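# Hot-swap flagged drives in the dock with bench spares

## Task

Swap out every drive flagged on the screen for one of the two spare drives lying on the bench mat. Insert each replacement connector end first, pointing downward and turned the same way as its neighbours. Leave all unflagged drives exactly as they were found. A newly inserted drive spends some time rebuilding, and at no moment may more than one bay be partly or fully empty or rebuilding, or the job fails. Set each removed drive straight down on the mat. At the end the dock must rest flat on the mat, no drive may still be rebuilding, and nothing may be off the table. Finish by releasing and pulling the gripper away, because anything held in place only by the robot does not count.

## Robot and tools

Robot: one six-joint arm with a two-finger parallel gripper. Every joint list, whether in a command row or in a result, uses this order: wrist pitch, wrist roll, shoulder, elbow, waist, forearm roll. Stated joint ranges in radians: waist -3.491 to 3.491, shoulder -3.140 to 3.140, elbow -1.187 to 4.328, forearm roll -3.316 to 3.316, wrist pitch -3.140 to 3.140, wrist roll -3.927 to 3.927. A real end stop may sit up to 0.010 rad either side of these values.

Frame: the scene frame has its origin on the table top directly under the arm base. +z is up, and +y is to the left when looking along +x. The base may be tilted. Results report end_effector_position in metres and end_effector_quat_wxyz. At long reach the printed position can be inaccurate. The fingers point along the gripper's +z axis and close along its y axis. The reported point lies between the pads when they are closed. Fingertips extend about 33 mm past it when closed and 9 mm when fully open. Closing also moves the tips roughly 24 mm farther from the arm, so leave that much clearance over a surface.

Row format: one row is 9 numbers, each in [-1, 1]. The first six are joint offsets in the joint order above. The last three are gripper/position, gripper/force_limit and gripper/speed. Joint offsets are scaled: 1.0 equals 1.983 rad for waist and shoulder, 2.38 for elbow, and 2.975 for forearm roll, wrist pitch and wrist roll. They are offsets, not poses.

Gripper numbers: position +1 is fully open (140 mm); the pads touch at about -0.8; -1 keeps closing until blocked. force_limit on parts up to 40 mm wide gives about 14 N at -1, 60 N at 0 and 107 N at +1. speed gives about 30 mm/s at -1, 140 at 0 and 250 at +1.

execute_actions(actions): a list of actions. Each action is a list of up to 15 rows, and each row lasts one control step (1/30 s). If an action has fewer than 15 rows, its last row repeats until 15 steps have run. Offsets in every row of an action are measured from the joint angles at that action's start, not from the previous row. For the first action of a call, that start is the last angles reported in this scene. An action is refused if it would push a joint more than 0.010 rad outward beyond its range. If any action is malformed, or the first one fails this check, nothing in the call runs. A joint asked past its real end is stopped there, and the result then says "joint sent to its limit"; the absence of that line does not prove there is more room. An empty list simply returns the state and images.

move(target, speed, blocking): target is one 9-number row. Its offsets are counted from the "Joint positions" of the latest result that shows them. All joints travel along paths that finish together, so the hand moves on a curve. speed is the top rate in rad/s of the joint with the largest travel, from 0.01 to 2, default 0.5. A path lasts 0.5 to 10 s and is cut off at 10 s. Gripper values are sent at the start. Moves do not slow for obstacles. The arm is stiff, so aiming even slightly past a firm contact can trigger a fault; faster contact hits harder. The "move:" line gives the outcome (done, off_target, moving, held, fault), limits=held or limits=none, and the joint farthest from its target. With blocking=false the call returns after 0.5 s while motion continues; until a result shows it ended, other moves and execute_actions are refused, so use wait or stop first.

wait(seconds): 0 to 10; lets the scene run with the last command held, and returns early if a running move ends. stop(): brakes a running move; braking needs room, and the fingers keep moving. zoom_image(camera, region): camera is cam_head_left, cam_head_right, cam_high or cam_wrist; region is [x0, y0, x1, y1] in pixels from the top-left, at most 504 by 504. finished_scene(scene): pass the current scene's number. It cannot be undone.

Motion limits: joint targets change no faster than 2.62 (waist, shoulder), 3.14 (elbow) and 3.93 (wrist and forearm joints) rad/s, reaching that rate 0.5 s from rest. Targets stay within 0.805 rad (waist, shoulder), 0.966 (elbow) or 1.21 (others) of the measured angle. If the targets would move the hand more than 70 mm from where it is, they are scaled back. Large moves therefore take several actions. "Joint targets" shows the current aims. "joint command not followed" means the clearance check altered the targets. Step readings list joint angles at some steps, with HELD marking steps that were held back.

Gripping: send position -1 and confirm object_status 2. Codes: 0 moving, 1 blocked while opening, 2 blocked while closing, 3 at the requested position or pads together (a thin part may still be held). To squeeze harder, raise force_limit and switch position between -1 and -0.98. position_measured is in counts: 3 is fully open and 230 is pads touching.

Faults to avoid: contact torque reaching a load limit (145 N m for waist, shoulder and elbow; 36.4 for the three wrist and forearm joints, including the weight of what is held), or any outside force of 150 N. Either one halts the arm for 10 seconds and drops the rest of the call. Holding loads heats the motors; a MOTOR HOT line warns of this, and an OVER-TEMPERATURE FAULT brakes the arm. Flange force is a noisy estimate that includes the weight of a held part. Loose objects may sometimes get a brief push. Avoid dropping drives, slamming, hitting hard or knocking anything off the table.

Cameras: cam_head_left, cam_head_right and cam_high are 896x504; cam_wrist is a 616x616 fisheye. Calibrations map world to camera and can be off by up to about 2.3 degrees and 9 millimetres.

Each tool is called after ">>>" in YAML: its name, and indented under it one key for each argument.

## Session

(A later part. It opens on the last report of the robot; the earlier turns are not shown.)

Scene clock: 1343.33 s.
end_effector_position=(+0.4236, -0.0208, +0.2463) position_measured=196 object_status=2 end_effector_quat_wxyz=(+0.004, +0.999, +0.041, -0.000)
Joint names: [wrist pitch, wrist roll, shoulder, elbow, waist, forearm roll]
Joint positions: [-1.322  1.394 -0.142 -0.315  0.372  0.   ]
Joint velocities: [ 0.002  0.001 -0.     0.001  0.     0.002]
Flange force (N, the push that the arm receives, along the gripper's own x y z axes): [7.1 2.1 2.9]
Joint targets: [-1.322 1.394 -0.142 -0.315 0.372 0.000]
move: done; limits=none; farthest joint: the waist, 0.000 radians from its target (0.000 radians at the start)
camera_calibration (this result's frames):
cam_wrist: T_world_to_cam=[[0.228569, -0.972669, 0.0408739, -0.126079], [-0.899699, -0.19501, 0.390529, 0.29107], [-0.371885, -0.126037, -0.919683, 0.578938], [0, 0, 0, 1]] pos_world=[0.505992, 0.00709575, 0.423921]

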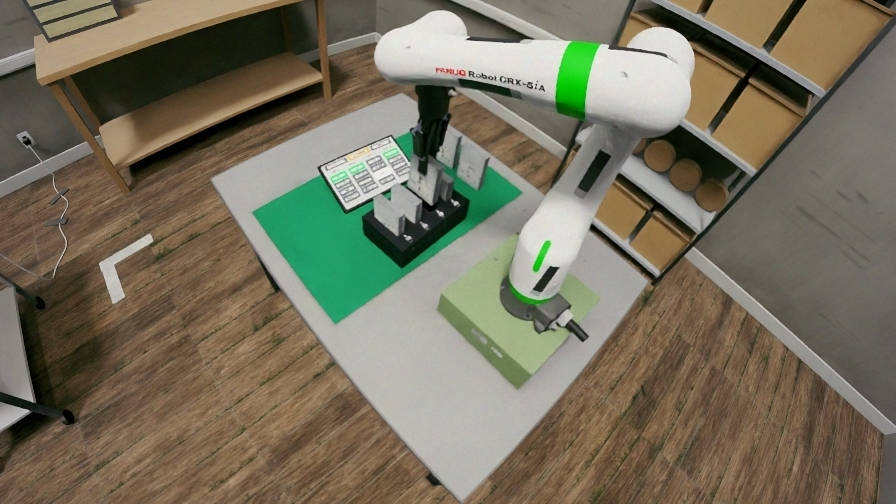

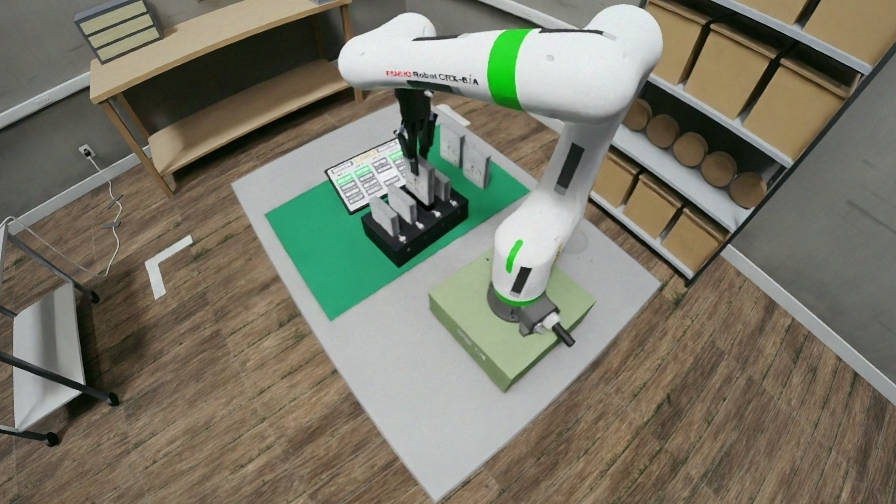

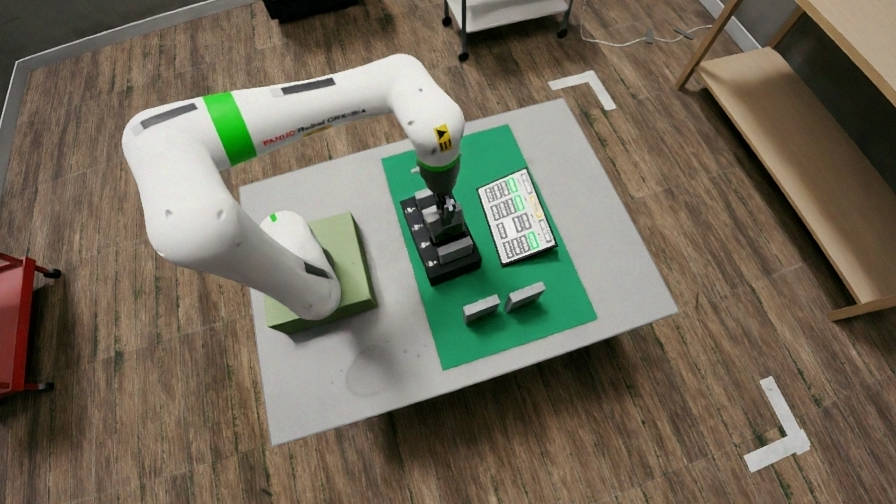

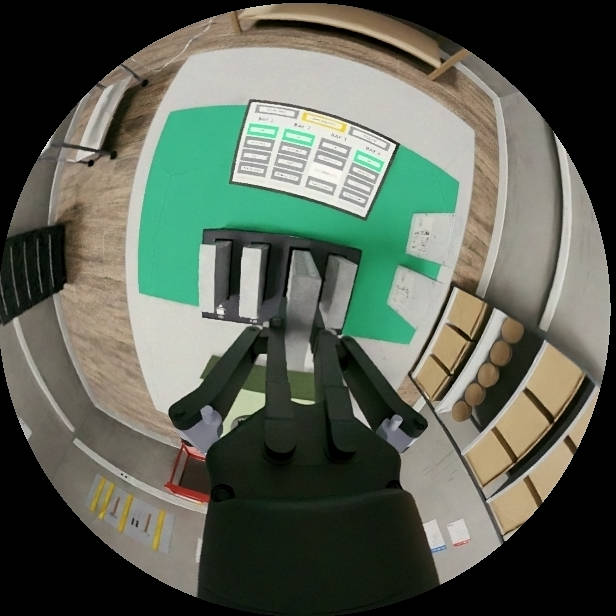

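>>> move:
  target: [-0.0692,0,-0.0166,0.071,0,0,-1,0.3,0]
  speed: 0.4

>>> move:
  target: [-0.005,-0.475,0.1246,0.1118,0.3505,0.0148,-1,0.3,0]
  speed: 0.7

>>> move:
  target: [0.14,0,0.058,-0.122,0,0,-1,0.3,0]
  speed: 0.4

Scene clock: 1352.73 s.
end_effector_position=(+0.4215, -0.0206, +0.3309) position_measured=196 object_status=2 end_effector_quat_wxyz=(+0.005, +0.999, +0.041, -0.002)
Joint names: [wrist pitch, wrist roll, shoulder, elbow, waist, forearm roll]
Joint positions: [-1.528  1.394 -0.175 -0.146  0.372  0.   ]
Joint velocities: [ 0.    -0.    -0.     0.001 -0.     0.   ]
Flange force (N, the push that the arm receives, along the gripper's own x y z axes): [6.2 -0.4 2.0]
Joint targets: [-1.528 1.394 -0.175 -0.146 0.372 0.000]
move: done; limits=none; farthest joint: the waist, 0.000 radians from its target (0.000 radians at the start)
camera_calibration (this result's frames):
cam_wrist: T_world_to_cam=[[0.228655, -0.972647, 0.04092, -0.128927], [-0.898247, -0.194586, 0.394065, 0.254464], [-0.375324, -0.126861, -0.918171, 0.656992], [0, 0, 0, 1]] pos_world=[0.504637, 0.00746209, 0.508231]

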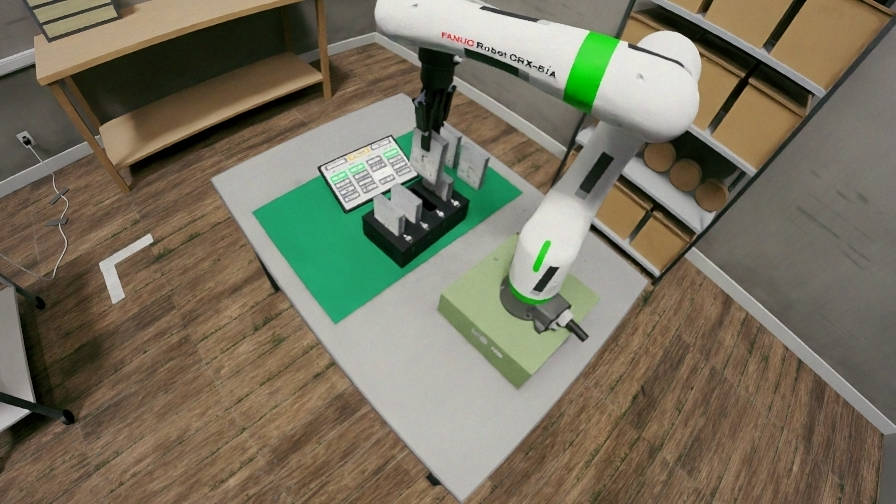

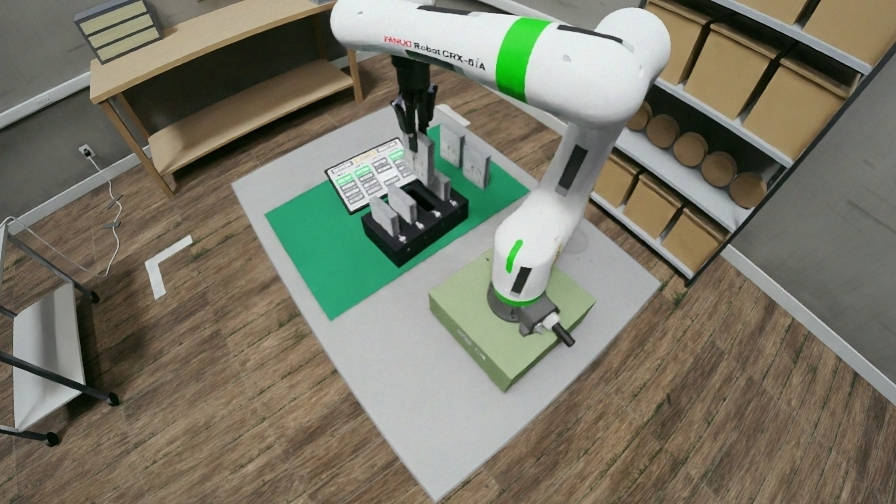

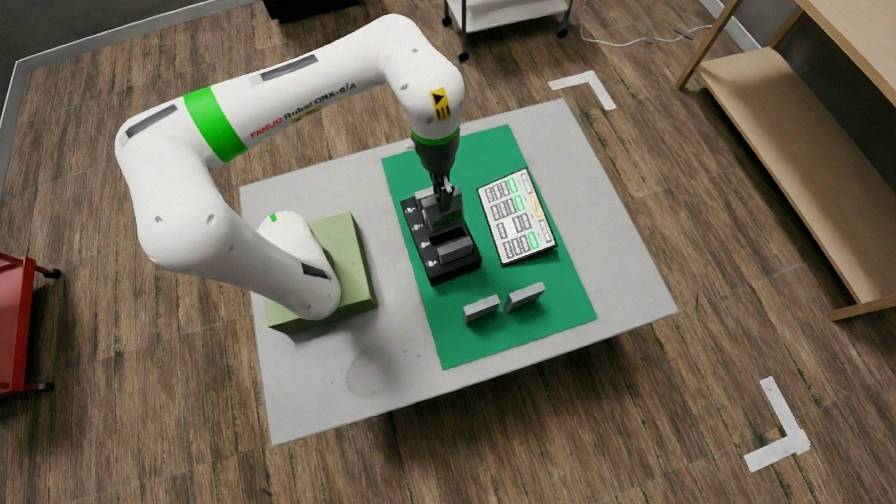

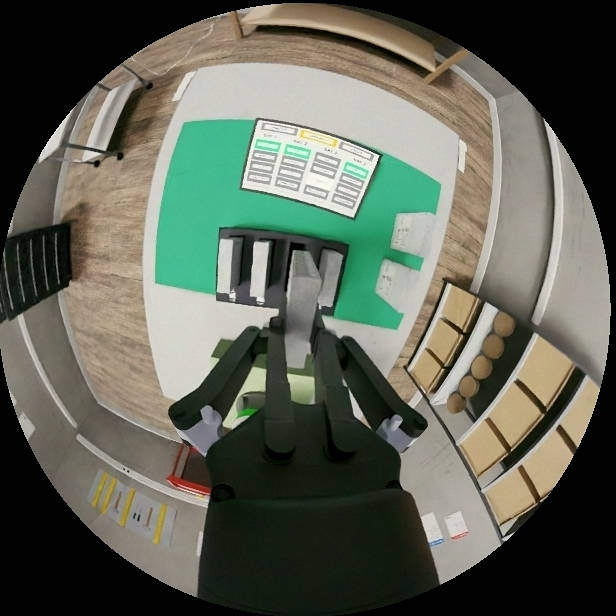

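Scene clock: 1355.17 s.
end_effector_position=(+0.4176, +0.3193, +0.3413) position_measured=196 object_status=2 end_effector_quat_wxyz=(-0.005, +0.950, -0.313, +0.002)
Joint names: [wrist pitch, wrist roll, shoulder, elbow, waist, forearm roll]
Joint positions: [-1.543 -0.019  0.072  0.12   1.067  0.044]
Joint velocities: [ 0.001  0.     0.    -0.     0.     0.   ]
Flange force (N, the push that the arm receives, along the gripper's own x y z axes): [3.0 -10.1 2.0]
Joint targets: [-1.543 -0.019 0.072 0.120 1.067 0.044]
move: done; limits=none; farthest joint: the waist, 0.000 radians from its target (0.695 radians at the start)
camera_calibration (this result's frames):
cam_wrist: T_world_to_cam=[[-0.469021, -0.882912, 0.0220377, 0.471287], [-0.810305, 0.440109, 0.386924, 0.0760688], [-0.351318, 0.163618, -0.921848, 0.606588], [0, 0, 0, 1]] pos_world=[0.495788, 0.283377, 0.519363]

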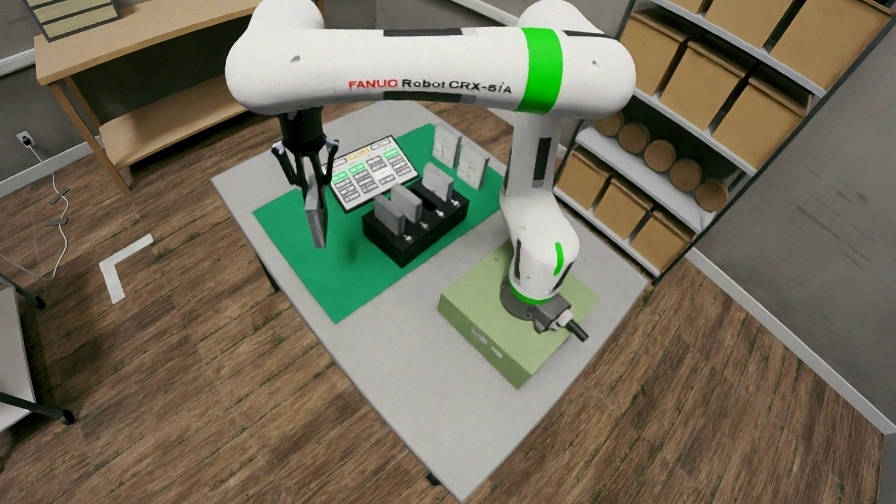

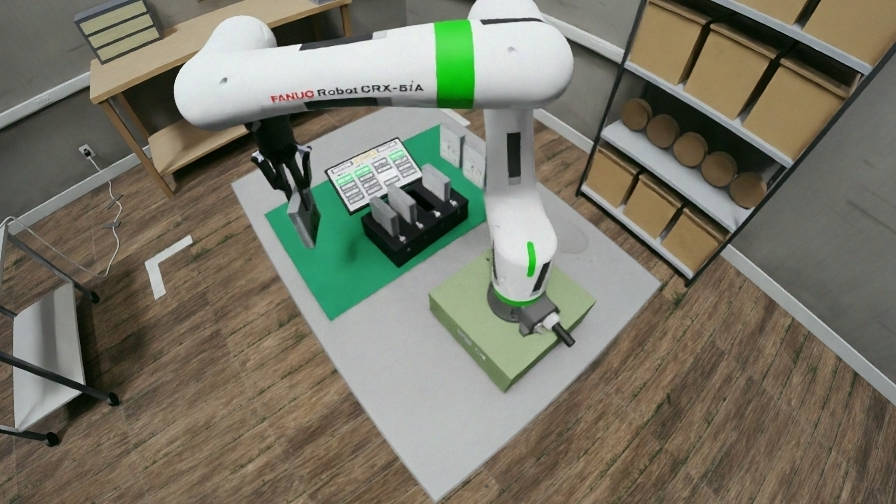

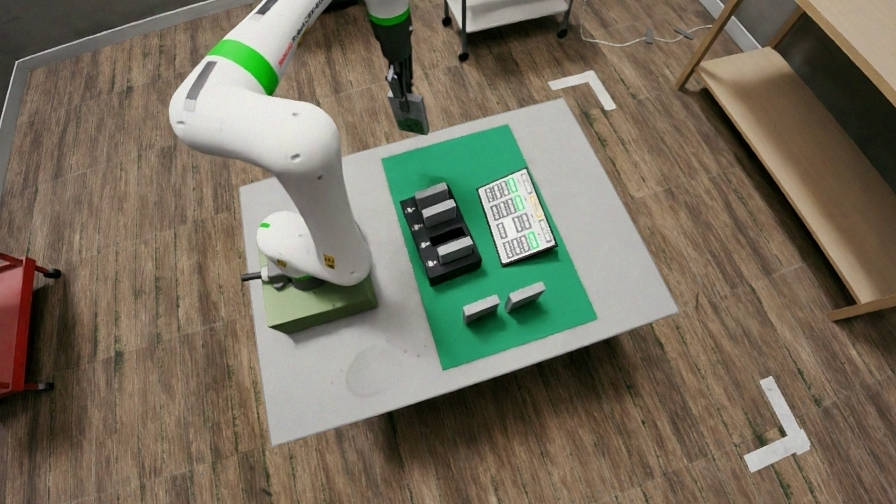

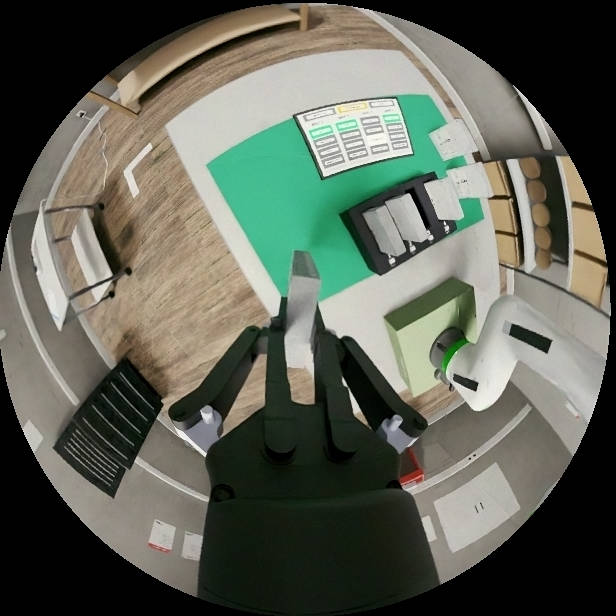

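Scene clock: 1356.57 s.
end_effector_position=(+0.4186, +0.3367, +0.1629) position_measured=196 object_status=2 end_effector_quat_wxyz=(-0.011, +0.952, -0.304, +0.002)
Joint names: [wrist pitch, wrist roll, shoulder, elbow, waist, forearm roll]
Joint positions: [-1.126 -0.019  0.188 -0.17   1.067  0.044]
Joint velocities: [ 0.     0.    -0.    -0.001  0.    -0.   ]
Flange force (N, the push that the arm receives, along the gripper's own x y z axes): [1.3 -6.4 6.8]
Joint targets: [-1.126 -0.019 0.188 -0.170 1.067 0.044]
move: done; limits=none; farthest joint: the shoulder, 0.001 radians from its target (0.115 radians at the start)
camera_calibration (this result's frames):
cam_wrist: T_world_to_cam=[[-0.453661, -0.891116, 0.0102202, 0.489309], [-0.819083, 0.421454, 0.389204, 0.147778], [-0.351133, 0.168196, -0.921095, 0.437876], [0, 0, 0, 1]] pos_world=[0.496776, 0.3001, 0.340808]

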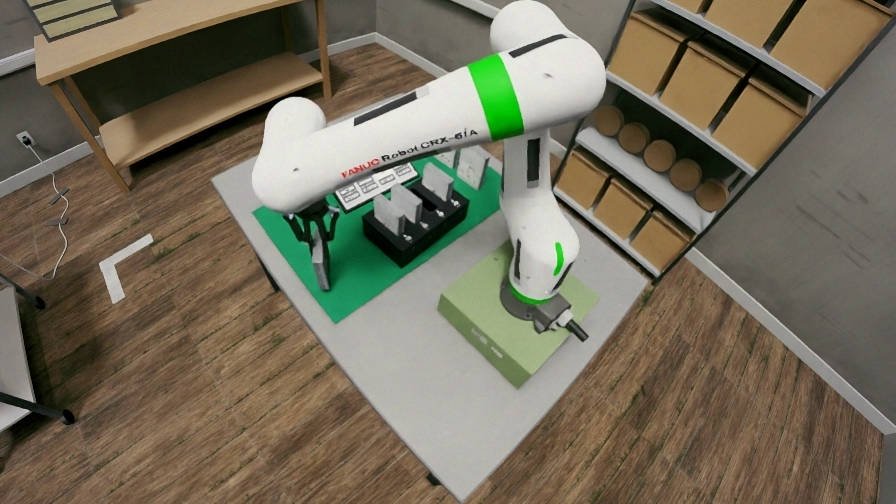

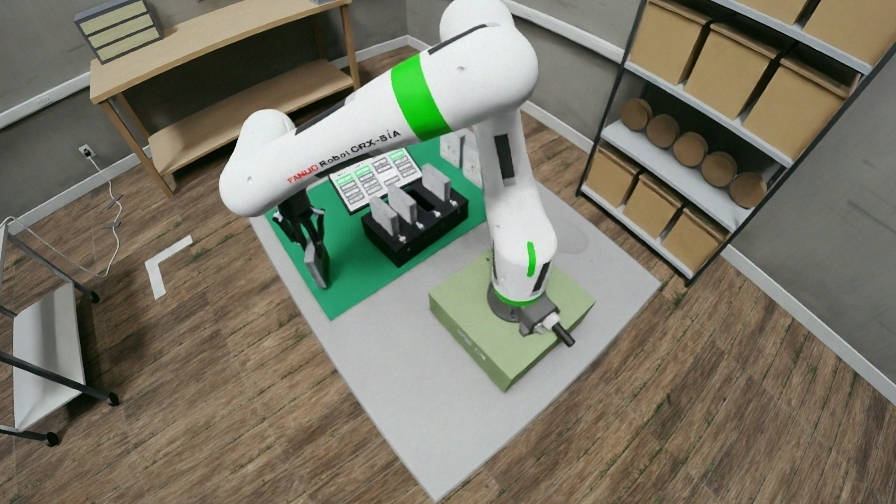

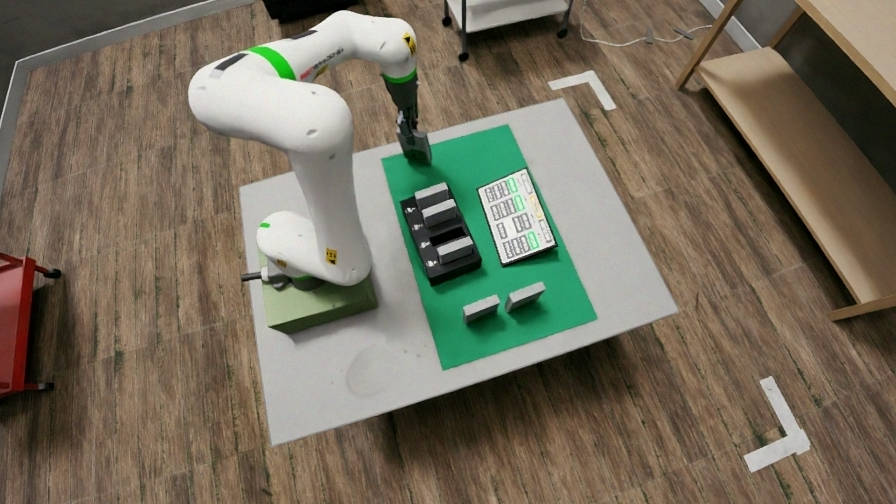

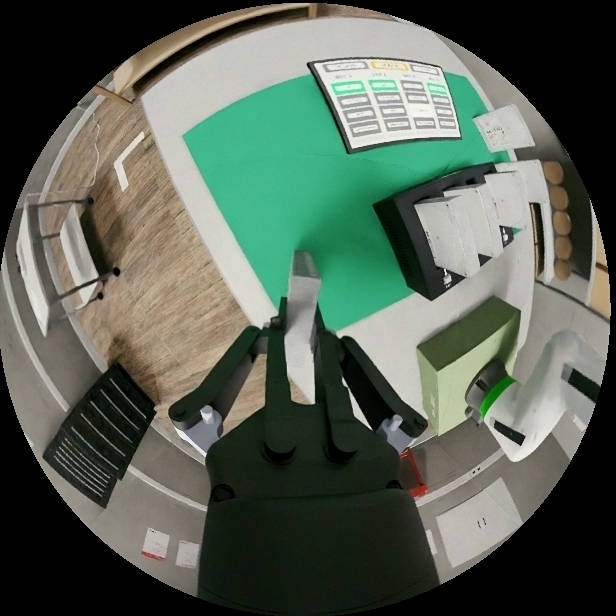

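>>> execute_actions:
  actions:
    - [[0.0022,0,0.002,-0.002,0,0,-1,0.3,0]]
    - [[0.0022,0,0.002,-0.002,0,0,-1,0.3,0]]
    - [[0.0022,0,0.002,-0.002,0,0,-1,0.3,0]]

Scene clock: 1361.63 s.
end_effector_position=(+0.4168, +0.3353, +0.1513) position_measured=196 object_status=2 end_effector_quat_wxyz=(-0.008, +0.953, -0.304, +0.000)
Joint names: [wrist pitch, wrist roll, shoulder, elbow, waist, forearm roll]
Joint positions: [-1.106 -0.019  0.199 -0.185  1.067  0.044]
Joint velocities: [ 0.001 -0.001 -0.    -0.001  0.     0.001]
Flange force (N, the push that the arm receives, along the gripper's own x y z axes): [1.2 -8.5 6.6]
Flange force at the end of the 1st action (N, along the gripper's axes at the end of the call): [2.1 -11.4 5.1]
Flange force at the end of the 2nd action (N, along the gripper's axes at the end of the call): [3.2 -9.6 6.4]
Joint targets: [-1.107 -0.019 0.200 -0.184 1.067 0.044]
Step readings (joint positions; steps 1 to 15: 1st action; 16 to 30: 2nd action; 31 to 45: 3rd action):
0: [-1.126 -0.019 0.188 -0.170 1.067 0.044]
1: [-1.126 -0.019 0.188 -0.170 1.067 0.044]
2: [-1.123 -0.019 0.189 -0.172 1.067 0.044]
4: [-1.120 -0.019 0.192 -0.175 1.067 0.044]
8: [-1.120 -0.019 0.192 -0.175 1.067 0.044]
15: [-1.120 -0.019 0.192 -0.175 1.067 0.044]
16: [-1.120 -0.019 0.192 -0.175 1.067 0.044]
17: [-1.117 -0.019 0.193 -0.177 1.067 0.044]
19: [-1.113 -0.019 0.196 -0.180 1.067 0.044]
23: [-1.113 -0.019 0.196 -0.180 1.067 0.044]
30: [-1.113 -0.019 0.196 -0.180 1.067 0.044]
31: [-1.113 -0.019 0.196 -0.180 1.067 0.044]
32: [-1.110 -0.019 0.197 -0.181 1.067 0.044]
34: [-1.107 -0.019 0.199 -0.185 1.067 0.044]
38: [-1.106 -0.019 0.199 -0.185 1.067 0.044]
45: Joint positions above
camera_calibration (this result's frames):
cam_wrist: T_world_to_cam=[[-0.452655, -0.891533, 0.0165202, 0.486104], [-0.817987, 0.422546, 0.390323, 0.150436], [-0.354967, 0.163168, -0.92053, 0.430065], [0, 0, 0, 1]] pos_world=[0.495751, 0.299638, 0.329138]

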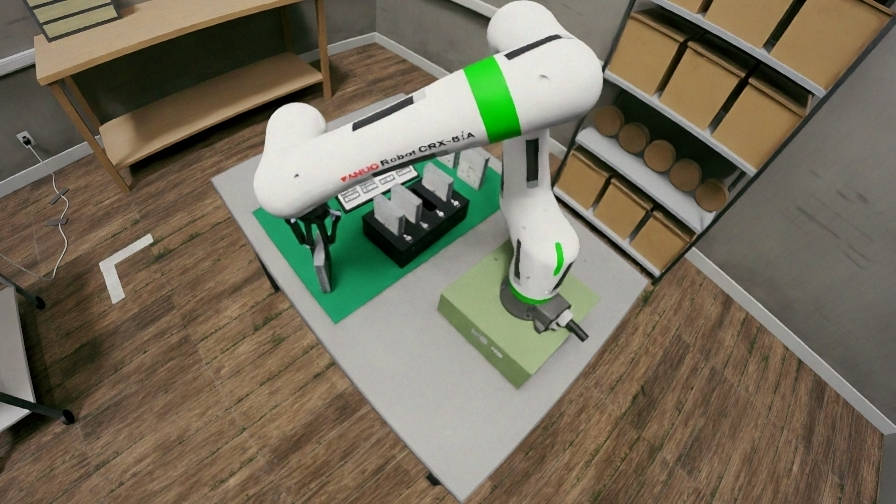

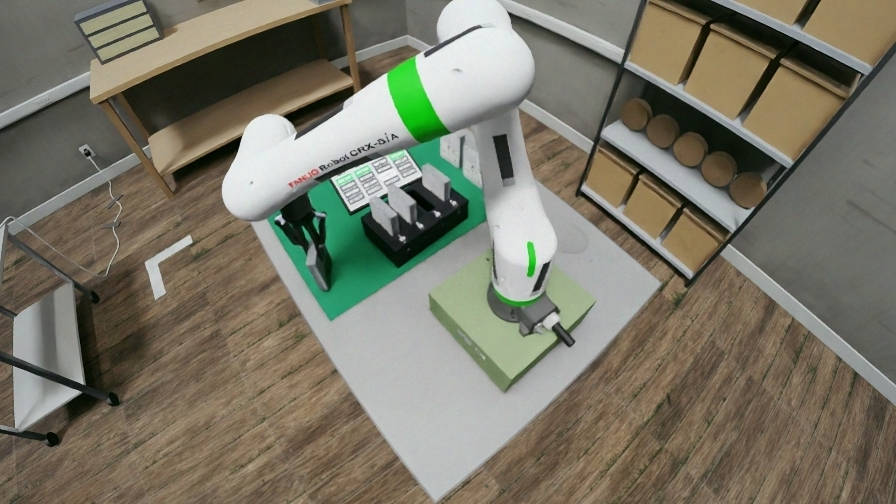

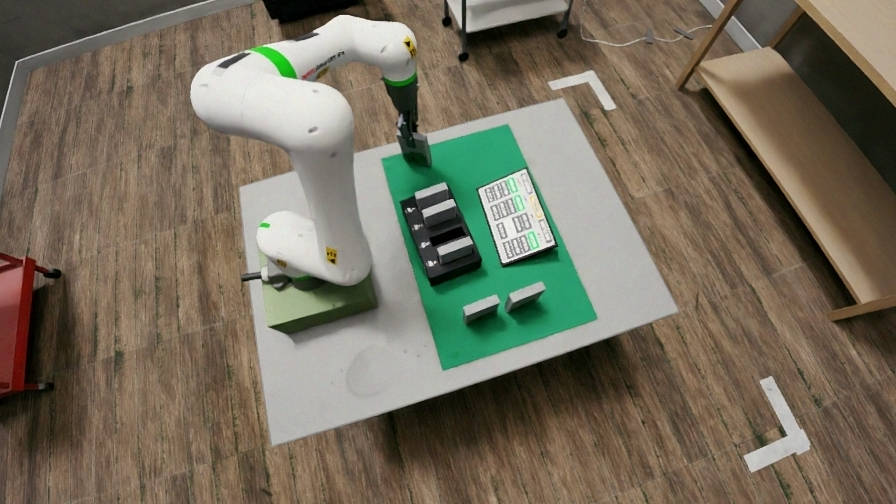

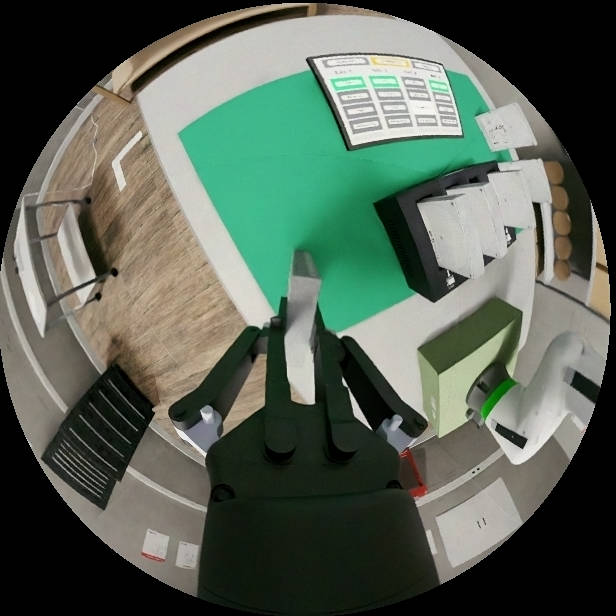

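Two more small steps, then release.

>>> execute_actions:
  actions:
    - [[0.0011,0,0.001,-0.001,0,0,-1,0.3,0]]
    - [[0.0007,0,0.001,-0.001,0,0,-1,0.3,0]]
    - [[0,0,0,0,0,0,-0.4,0.3,-0.8]]
    - [[0,0,0,0,0,0,-0.4,0.3,-0.8]]
    - [[0,0,0,0,0,0,-0.4,0.3,-0.8]]

Scene clock: 1366.60 s.
end_effector_position=(+0.4159, +0.3344, +0.1475) position_measured=179 object_status=3 end_effector_quat_wxyz=(-0.006, +0.953, -0.304, -0.000)
Joint names: [wrist pitch, wrist roll, shoulder, elbow, waist, forearm roll]
Joint positions: [-1.101 -0.019  0.204 -0.189  1.067  0.044]
Joint velocities: [ 0.     0.001  0.    -0.001 -0.    -0.001]
Flange force (N, the push that the arm receives, along the gripper's own x y z axes): [2.7 -6.6 -1.1]
Flange force at the end of the 1st action (N, along the gripper's axes at the end of the call): [2.3 -6.6 5.4]
Flange force at the end of the 2nd action (N, along the gripper's axes at the end of the call): [3.6 -13.1 6.0]
Flange force at the end of the 3rd action (N, along the gripper's axes at the end of the call): [4.3 -9.3 -0.5]
Flange force at the end of the 4th action (N, along the gripper's axes at the end of the call): [-0.3 -6.4 -0.1]
Joint targets: [-1.101 -0.019 0.204 -0.189 1.067 0.044]
Step readings (joint positions; steps 1 to 15: 1st action; 16 to 30: 2nd action; 31 to 45: 3rd action; 46 to 60: 4th action; 61 to 75: 5th action):
0: [-1.106 -0.019 0.200 -0.184 1.067 0.044]
1: [-1.106 -0.019 0.200 -0.184 1.067 0.044]
2: [-1.105 -0.019 0.200 -0.185 1.067 0.044]
4: [-1.104 -0.019 0.202 -0.187 1.067 0.044]
8: [-1.103 -0.019 0.202 -0.187 1.067 0.044]
15: [-1.103 -0.019 0.202 -0.187 1.067 0.044]
16: [-1.103 -0.019 0.202 -0.187 1.067 0.044]
17: [-1.102 -0.019 0.202 -0.188 1.067 0.044]
19: [-1.101 -0.019 0.203 -0.189 1.067 0.044]
23: [-1.101 -0.019 0.203 -0.189 1.067 0.044]
30: [-1.101 -0.019 0.204 -0.189 1.067 0.044]
31: [-1.101 -0.019 0.204 -0.189 1.067 0.044]
32: [-1.101 -0.019 0.204 -0.189 1.067 0.044]
34: [-1.101 -0.019 0.204 -0.189 1.067 0.044]
38: [-1.101 -0.019 0.204 -0.189 1.067 0.044]
45: [-1.101 -0.019 0.204 -0.189 1.067 0.044]
46: [-1.101 -0.019 0.204 -0.189 1.067 0.044]
47: [-1.101 -0.019 0.204 -0.189 1.067 0.044]
49: [-1.101 -0.019 0.204 -0.189 1.067 0.044]
53: [-1.101 -0.019 0.204 -0.189 1.067 0.044]
60: [-1.101 -0.019 0.204 -0.189 1.067 0.044]
61: [-1.101 -0.019 0.204 -0.189 1.067 0.044]
62: [-1.101 -0.019 0.204 -0.189 1.067 0.044]
64: [-1.101 -0.019 0.204 -0.189 1.067 0.044]
68: [-1.101 -0.019 0.204 -0.189 1.067 0.044]
75: Joint positions above
camera_calibration (this result's frames):
cam_wrist: T_world_to_cam=[[-0.452296, -0.891647, 0.019827, 0.484402], [-0.817346, 0.423298, 0.39085, 0.150999], [-0.356893, 0.160575, -0.920241, 0.427982], [0, 0, 0, 1]] pos_world=[0.495255, 0.299275, 0.325224]

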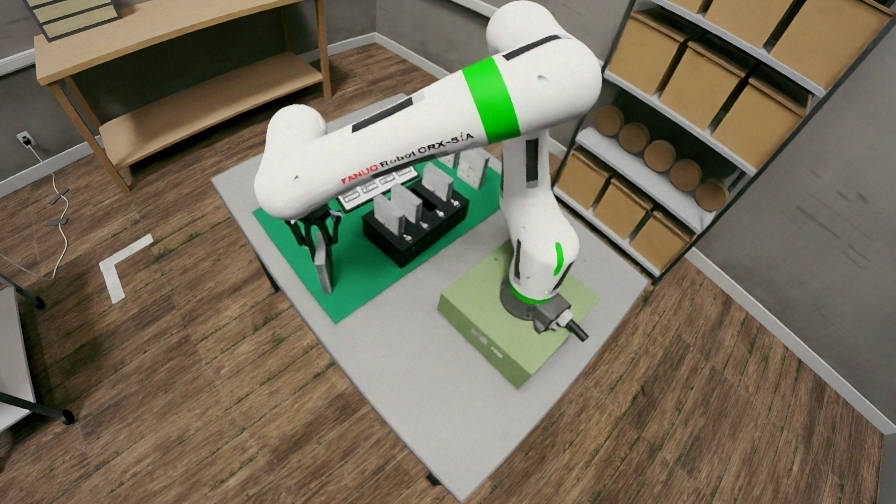

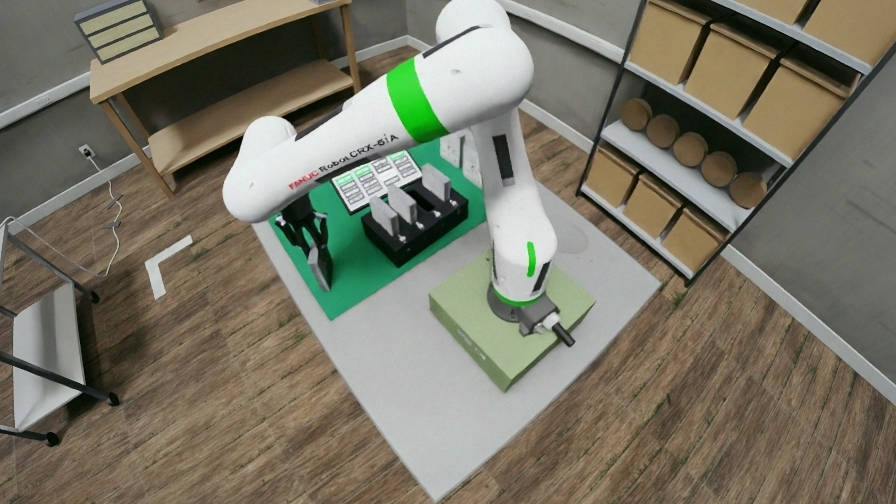

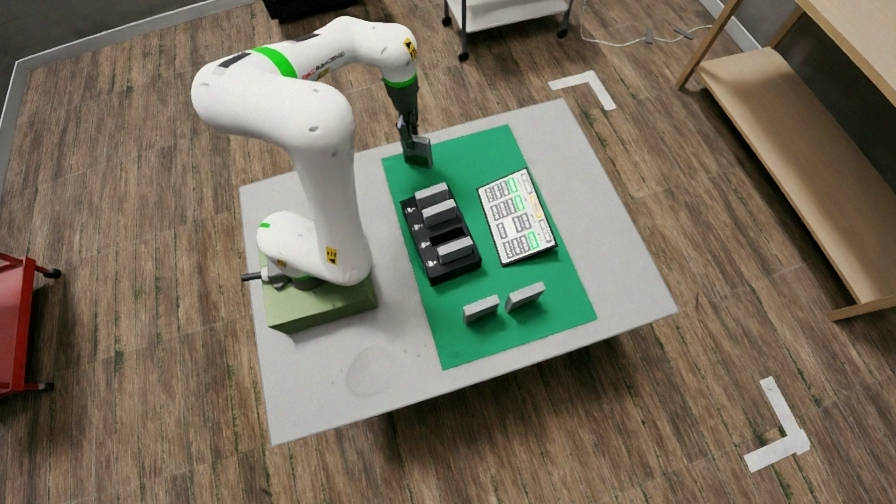

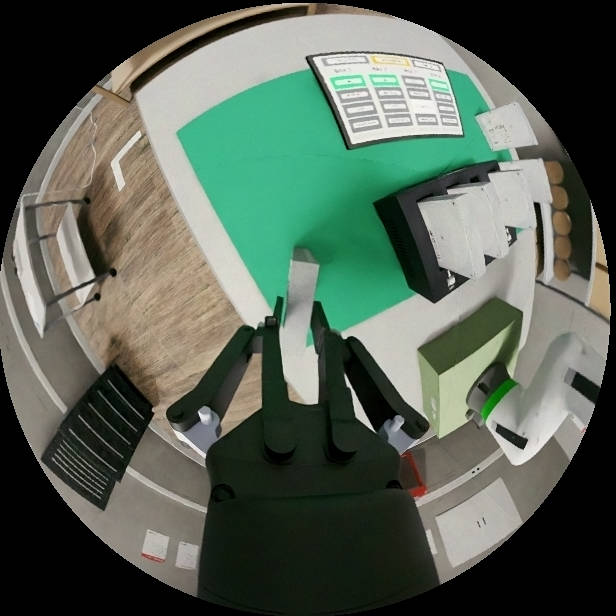

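>>> execute_actions:
  actions:
    - [[0,0.0052,0.0028,0.0023,-0.0079,0,-0.4,0.3,0]]
    - [[0,0,0,0,0,0,-0.4,0.3,0]]

Scene clock: 1387.23 s.
end_effector_position=(+0.4223, +0.3297, +0.1466) position_measured=179 object_status=3 end_effector_quat_wxyz=(-0.006, +0.953, -0.304, +0.000)
Joint names: [wrist pitch, wrist roll, shoulder, elbow, waist, forearm roll]
Joint positions: [-1.101 -0.004  0.209 -0.184  1.051  0.044]
Joint velocities: [0.001 0.001 0.    0.001 0.    0.   ]
Flange force (N, the push that the arm receives, along the gripper's own x y z axes): [3.4 -9.9 0.0]
Flange force at the end of the 1st action (N, along the gripper's axes at the end of the call): [3.0 -8.7 0.0]
Joint targets: [-1.101 -0.004 0.209 -0.184 1.051 0.044]
Step readings (joint positions; steps 1 to 15: 1st action; 16 to 30: 2nd action):
0: [-1.101 -0.019 0.204 -0.189 1.067 0.044]
1: [-1.101 -0.019 0.204 -0.189 1.067 0.044]
2: [-1.101 -0.017 0.204 -0.189 1.065 0.044]
4: [-1.101 -0.005 0.209 -0.184 1.053 0.044]
8: [-1.101 -0.004 0.209 -0.184 1.051 0.044]
15: [-1.101 -0.004 0.209 -0.184 1.051 0.044]
16: [-1.101 -0.004 0.209 -0.184 1.051 0.044]
17: [-1.101 -0.004 0.209 -0.184 1.051 0.044]
19: [-1.101 -0.004 0.209 -0.184 1.051 0.044]
23: [-1.101 -0.004 0.209 -0.184 1.051 0.044]
30: Joint positions above
camera_calibration (this result's frames):
cam_wrist: T_world_to_cam=[[-0.452432, -0.891558, 0.0207009, 0.482984], [-0.81751, 0.423908, 0.389845, 0.158586], [-0.356345, 0.159455, -0.920648, 0.430455], [0, 0, 0, 1]] pos_world=[0.501554, 0.294744, 0.324476]

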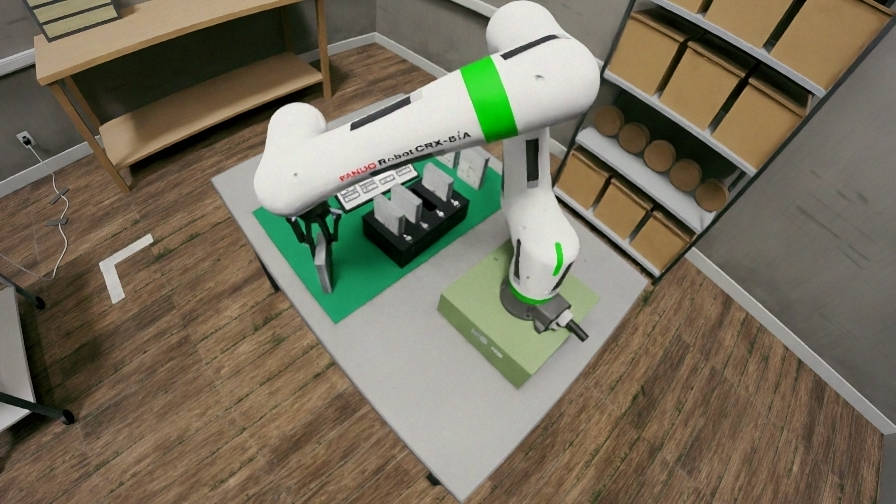

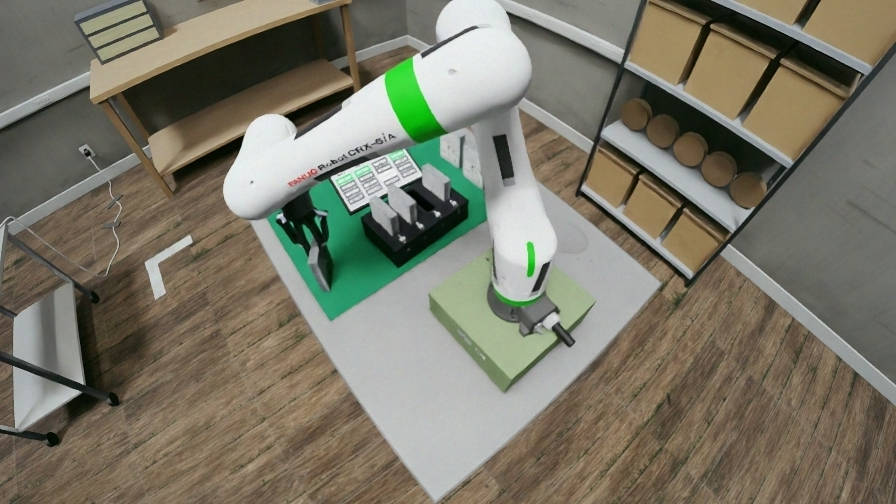

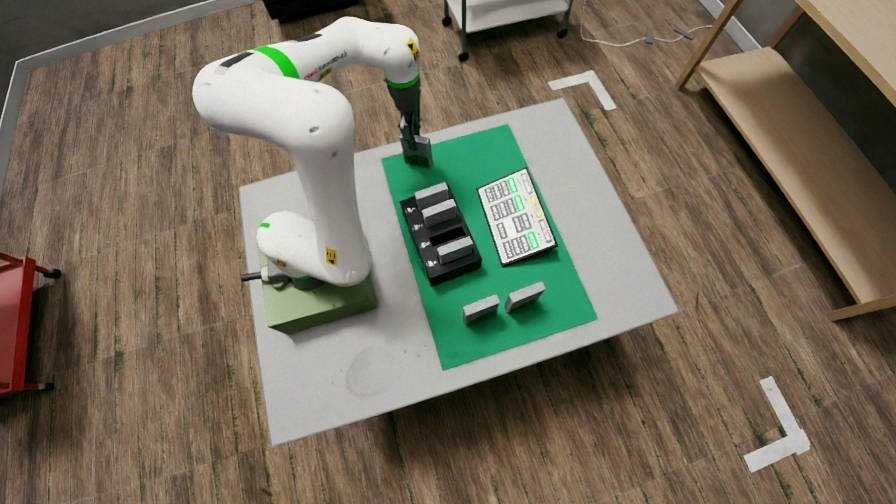

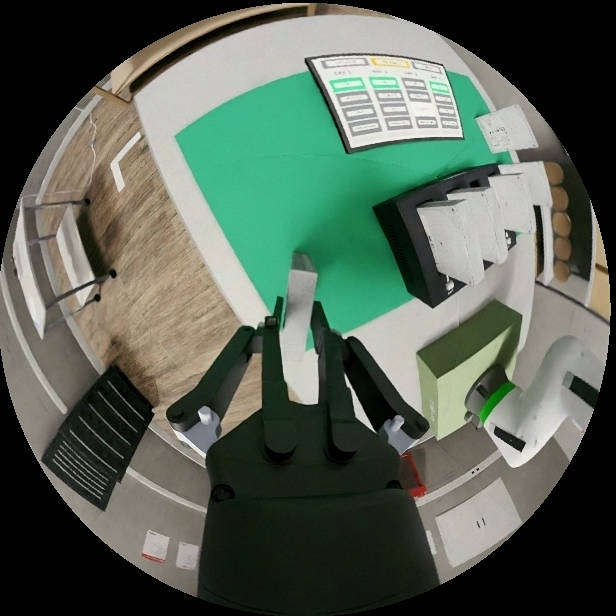

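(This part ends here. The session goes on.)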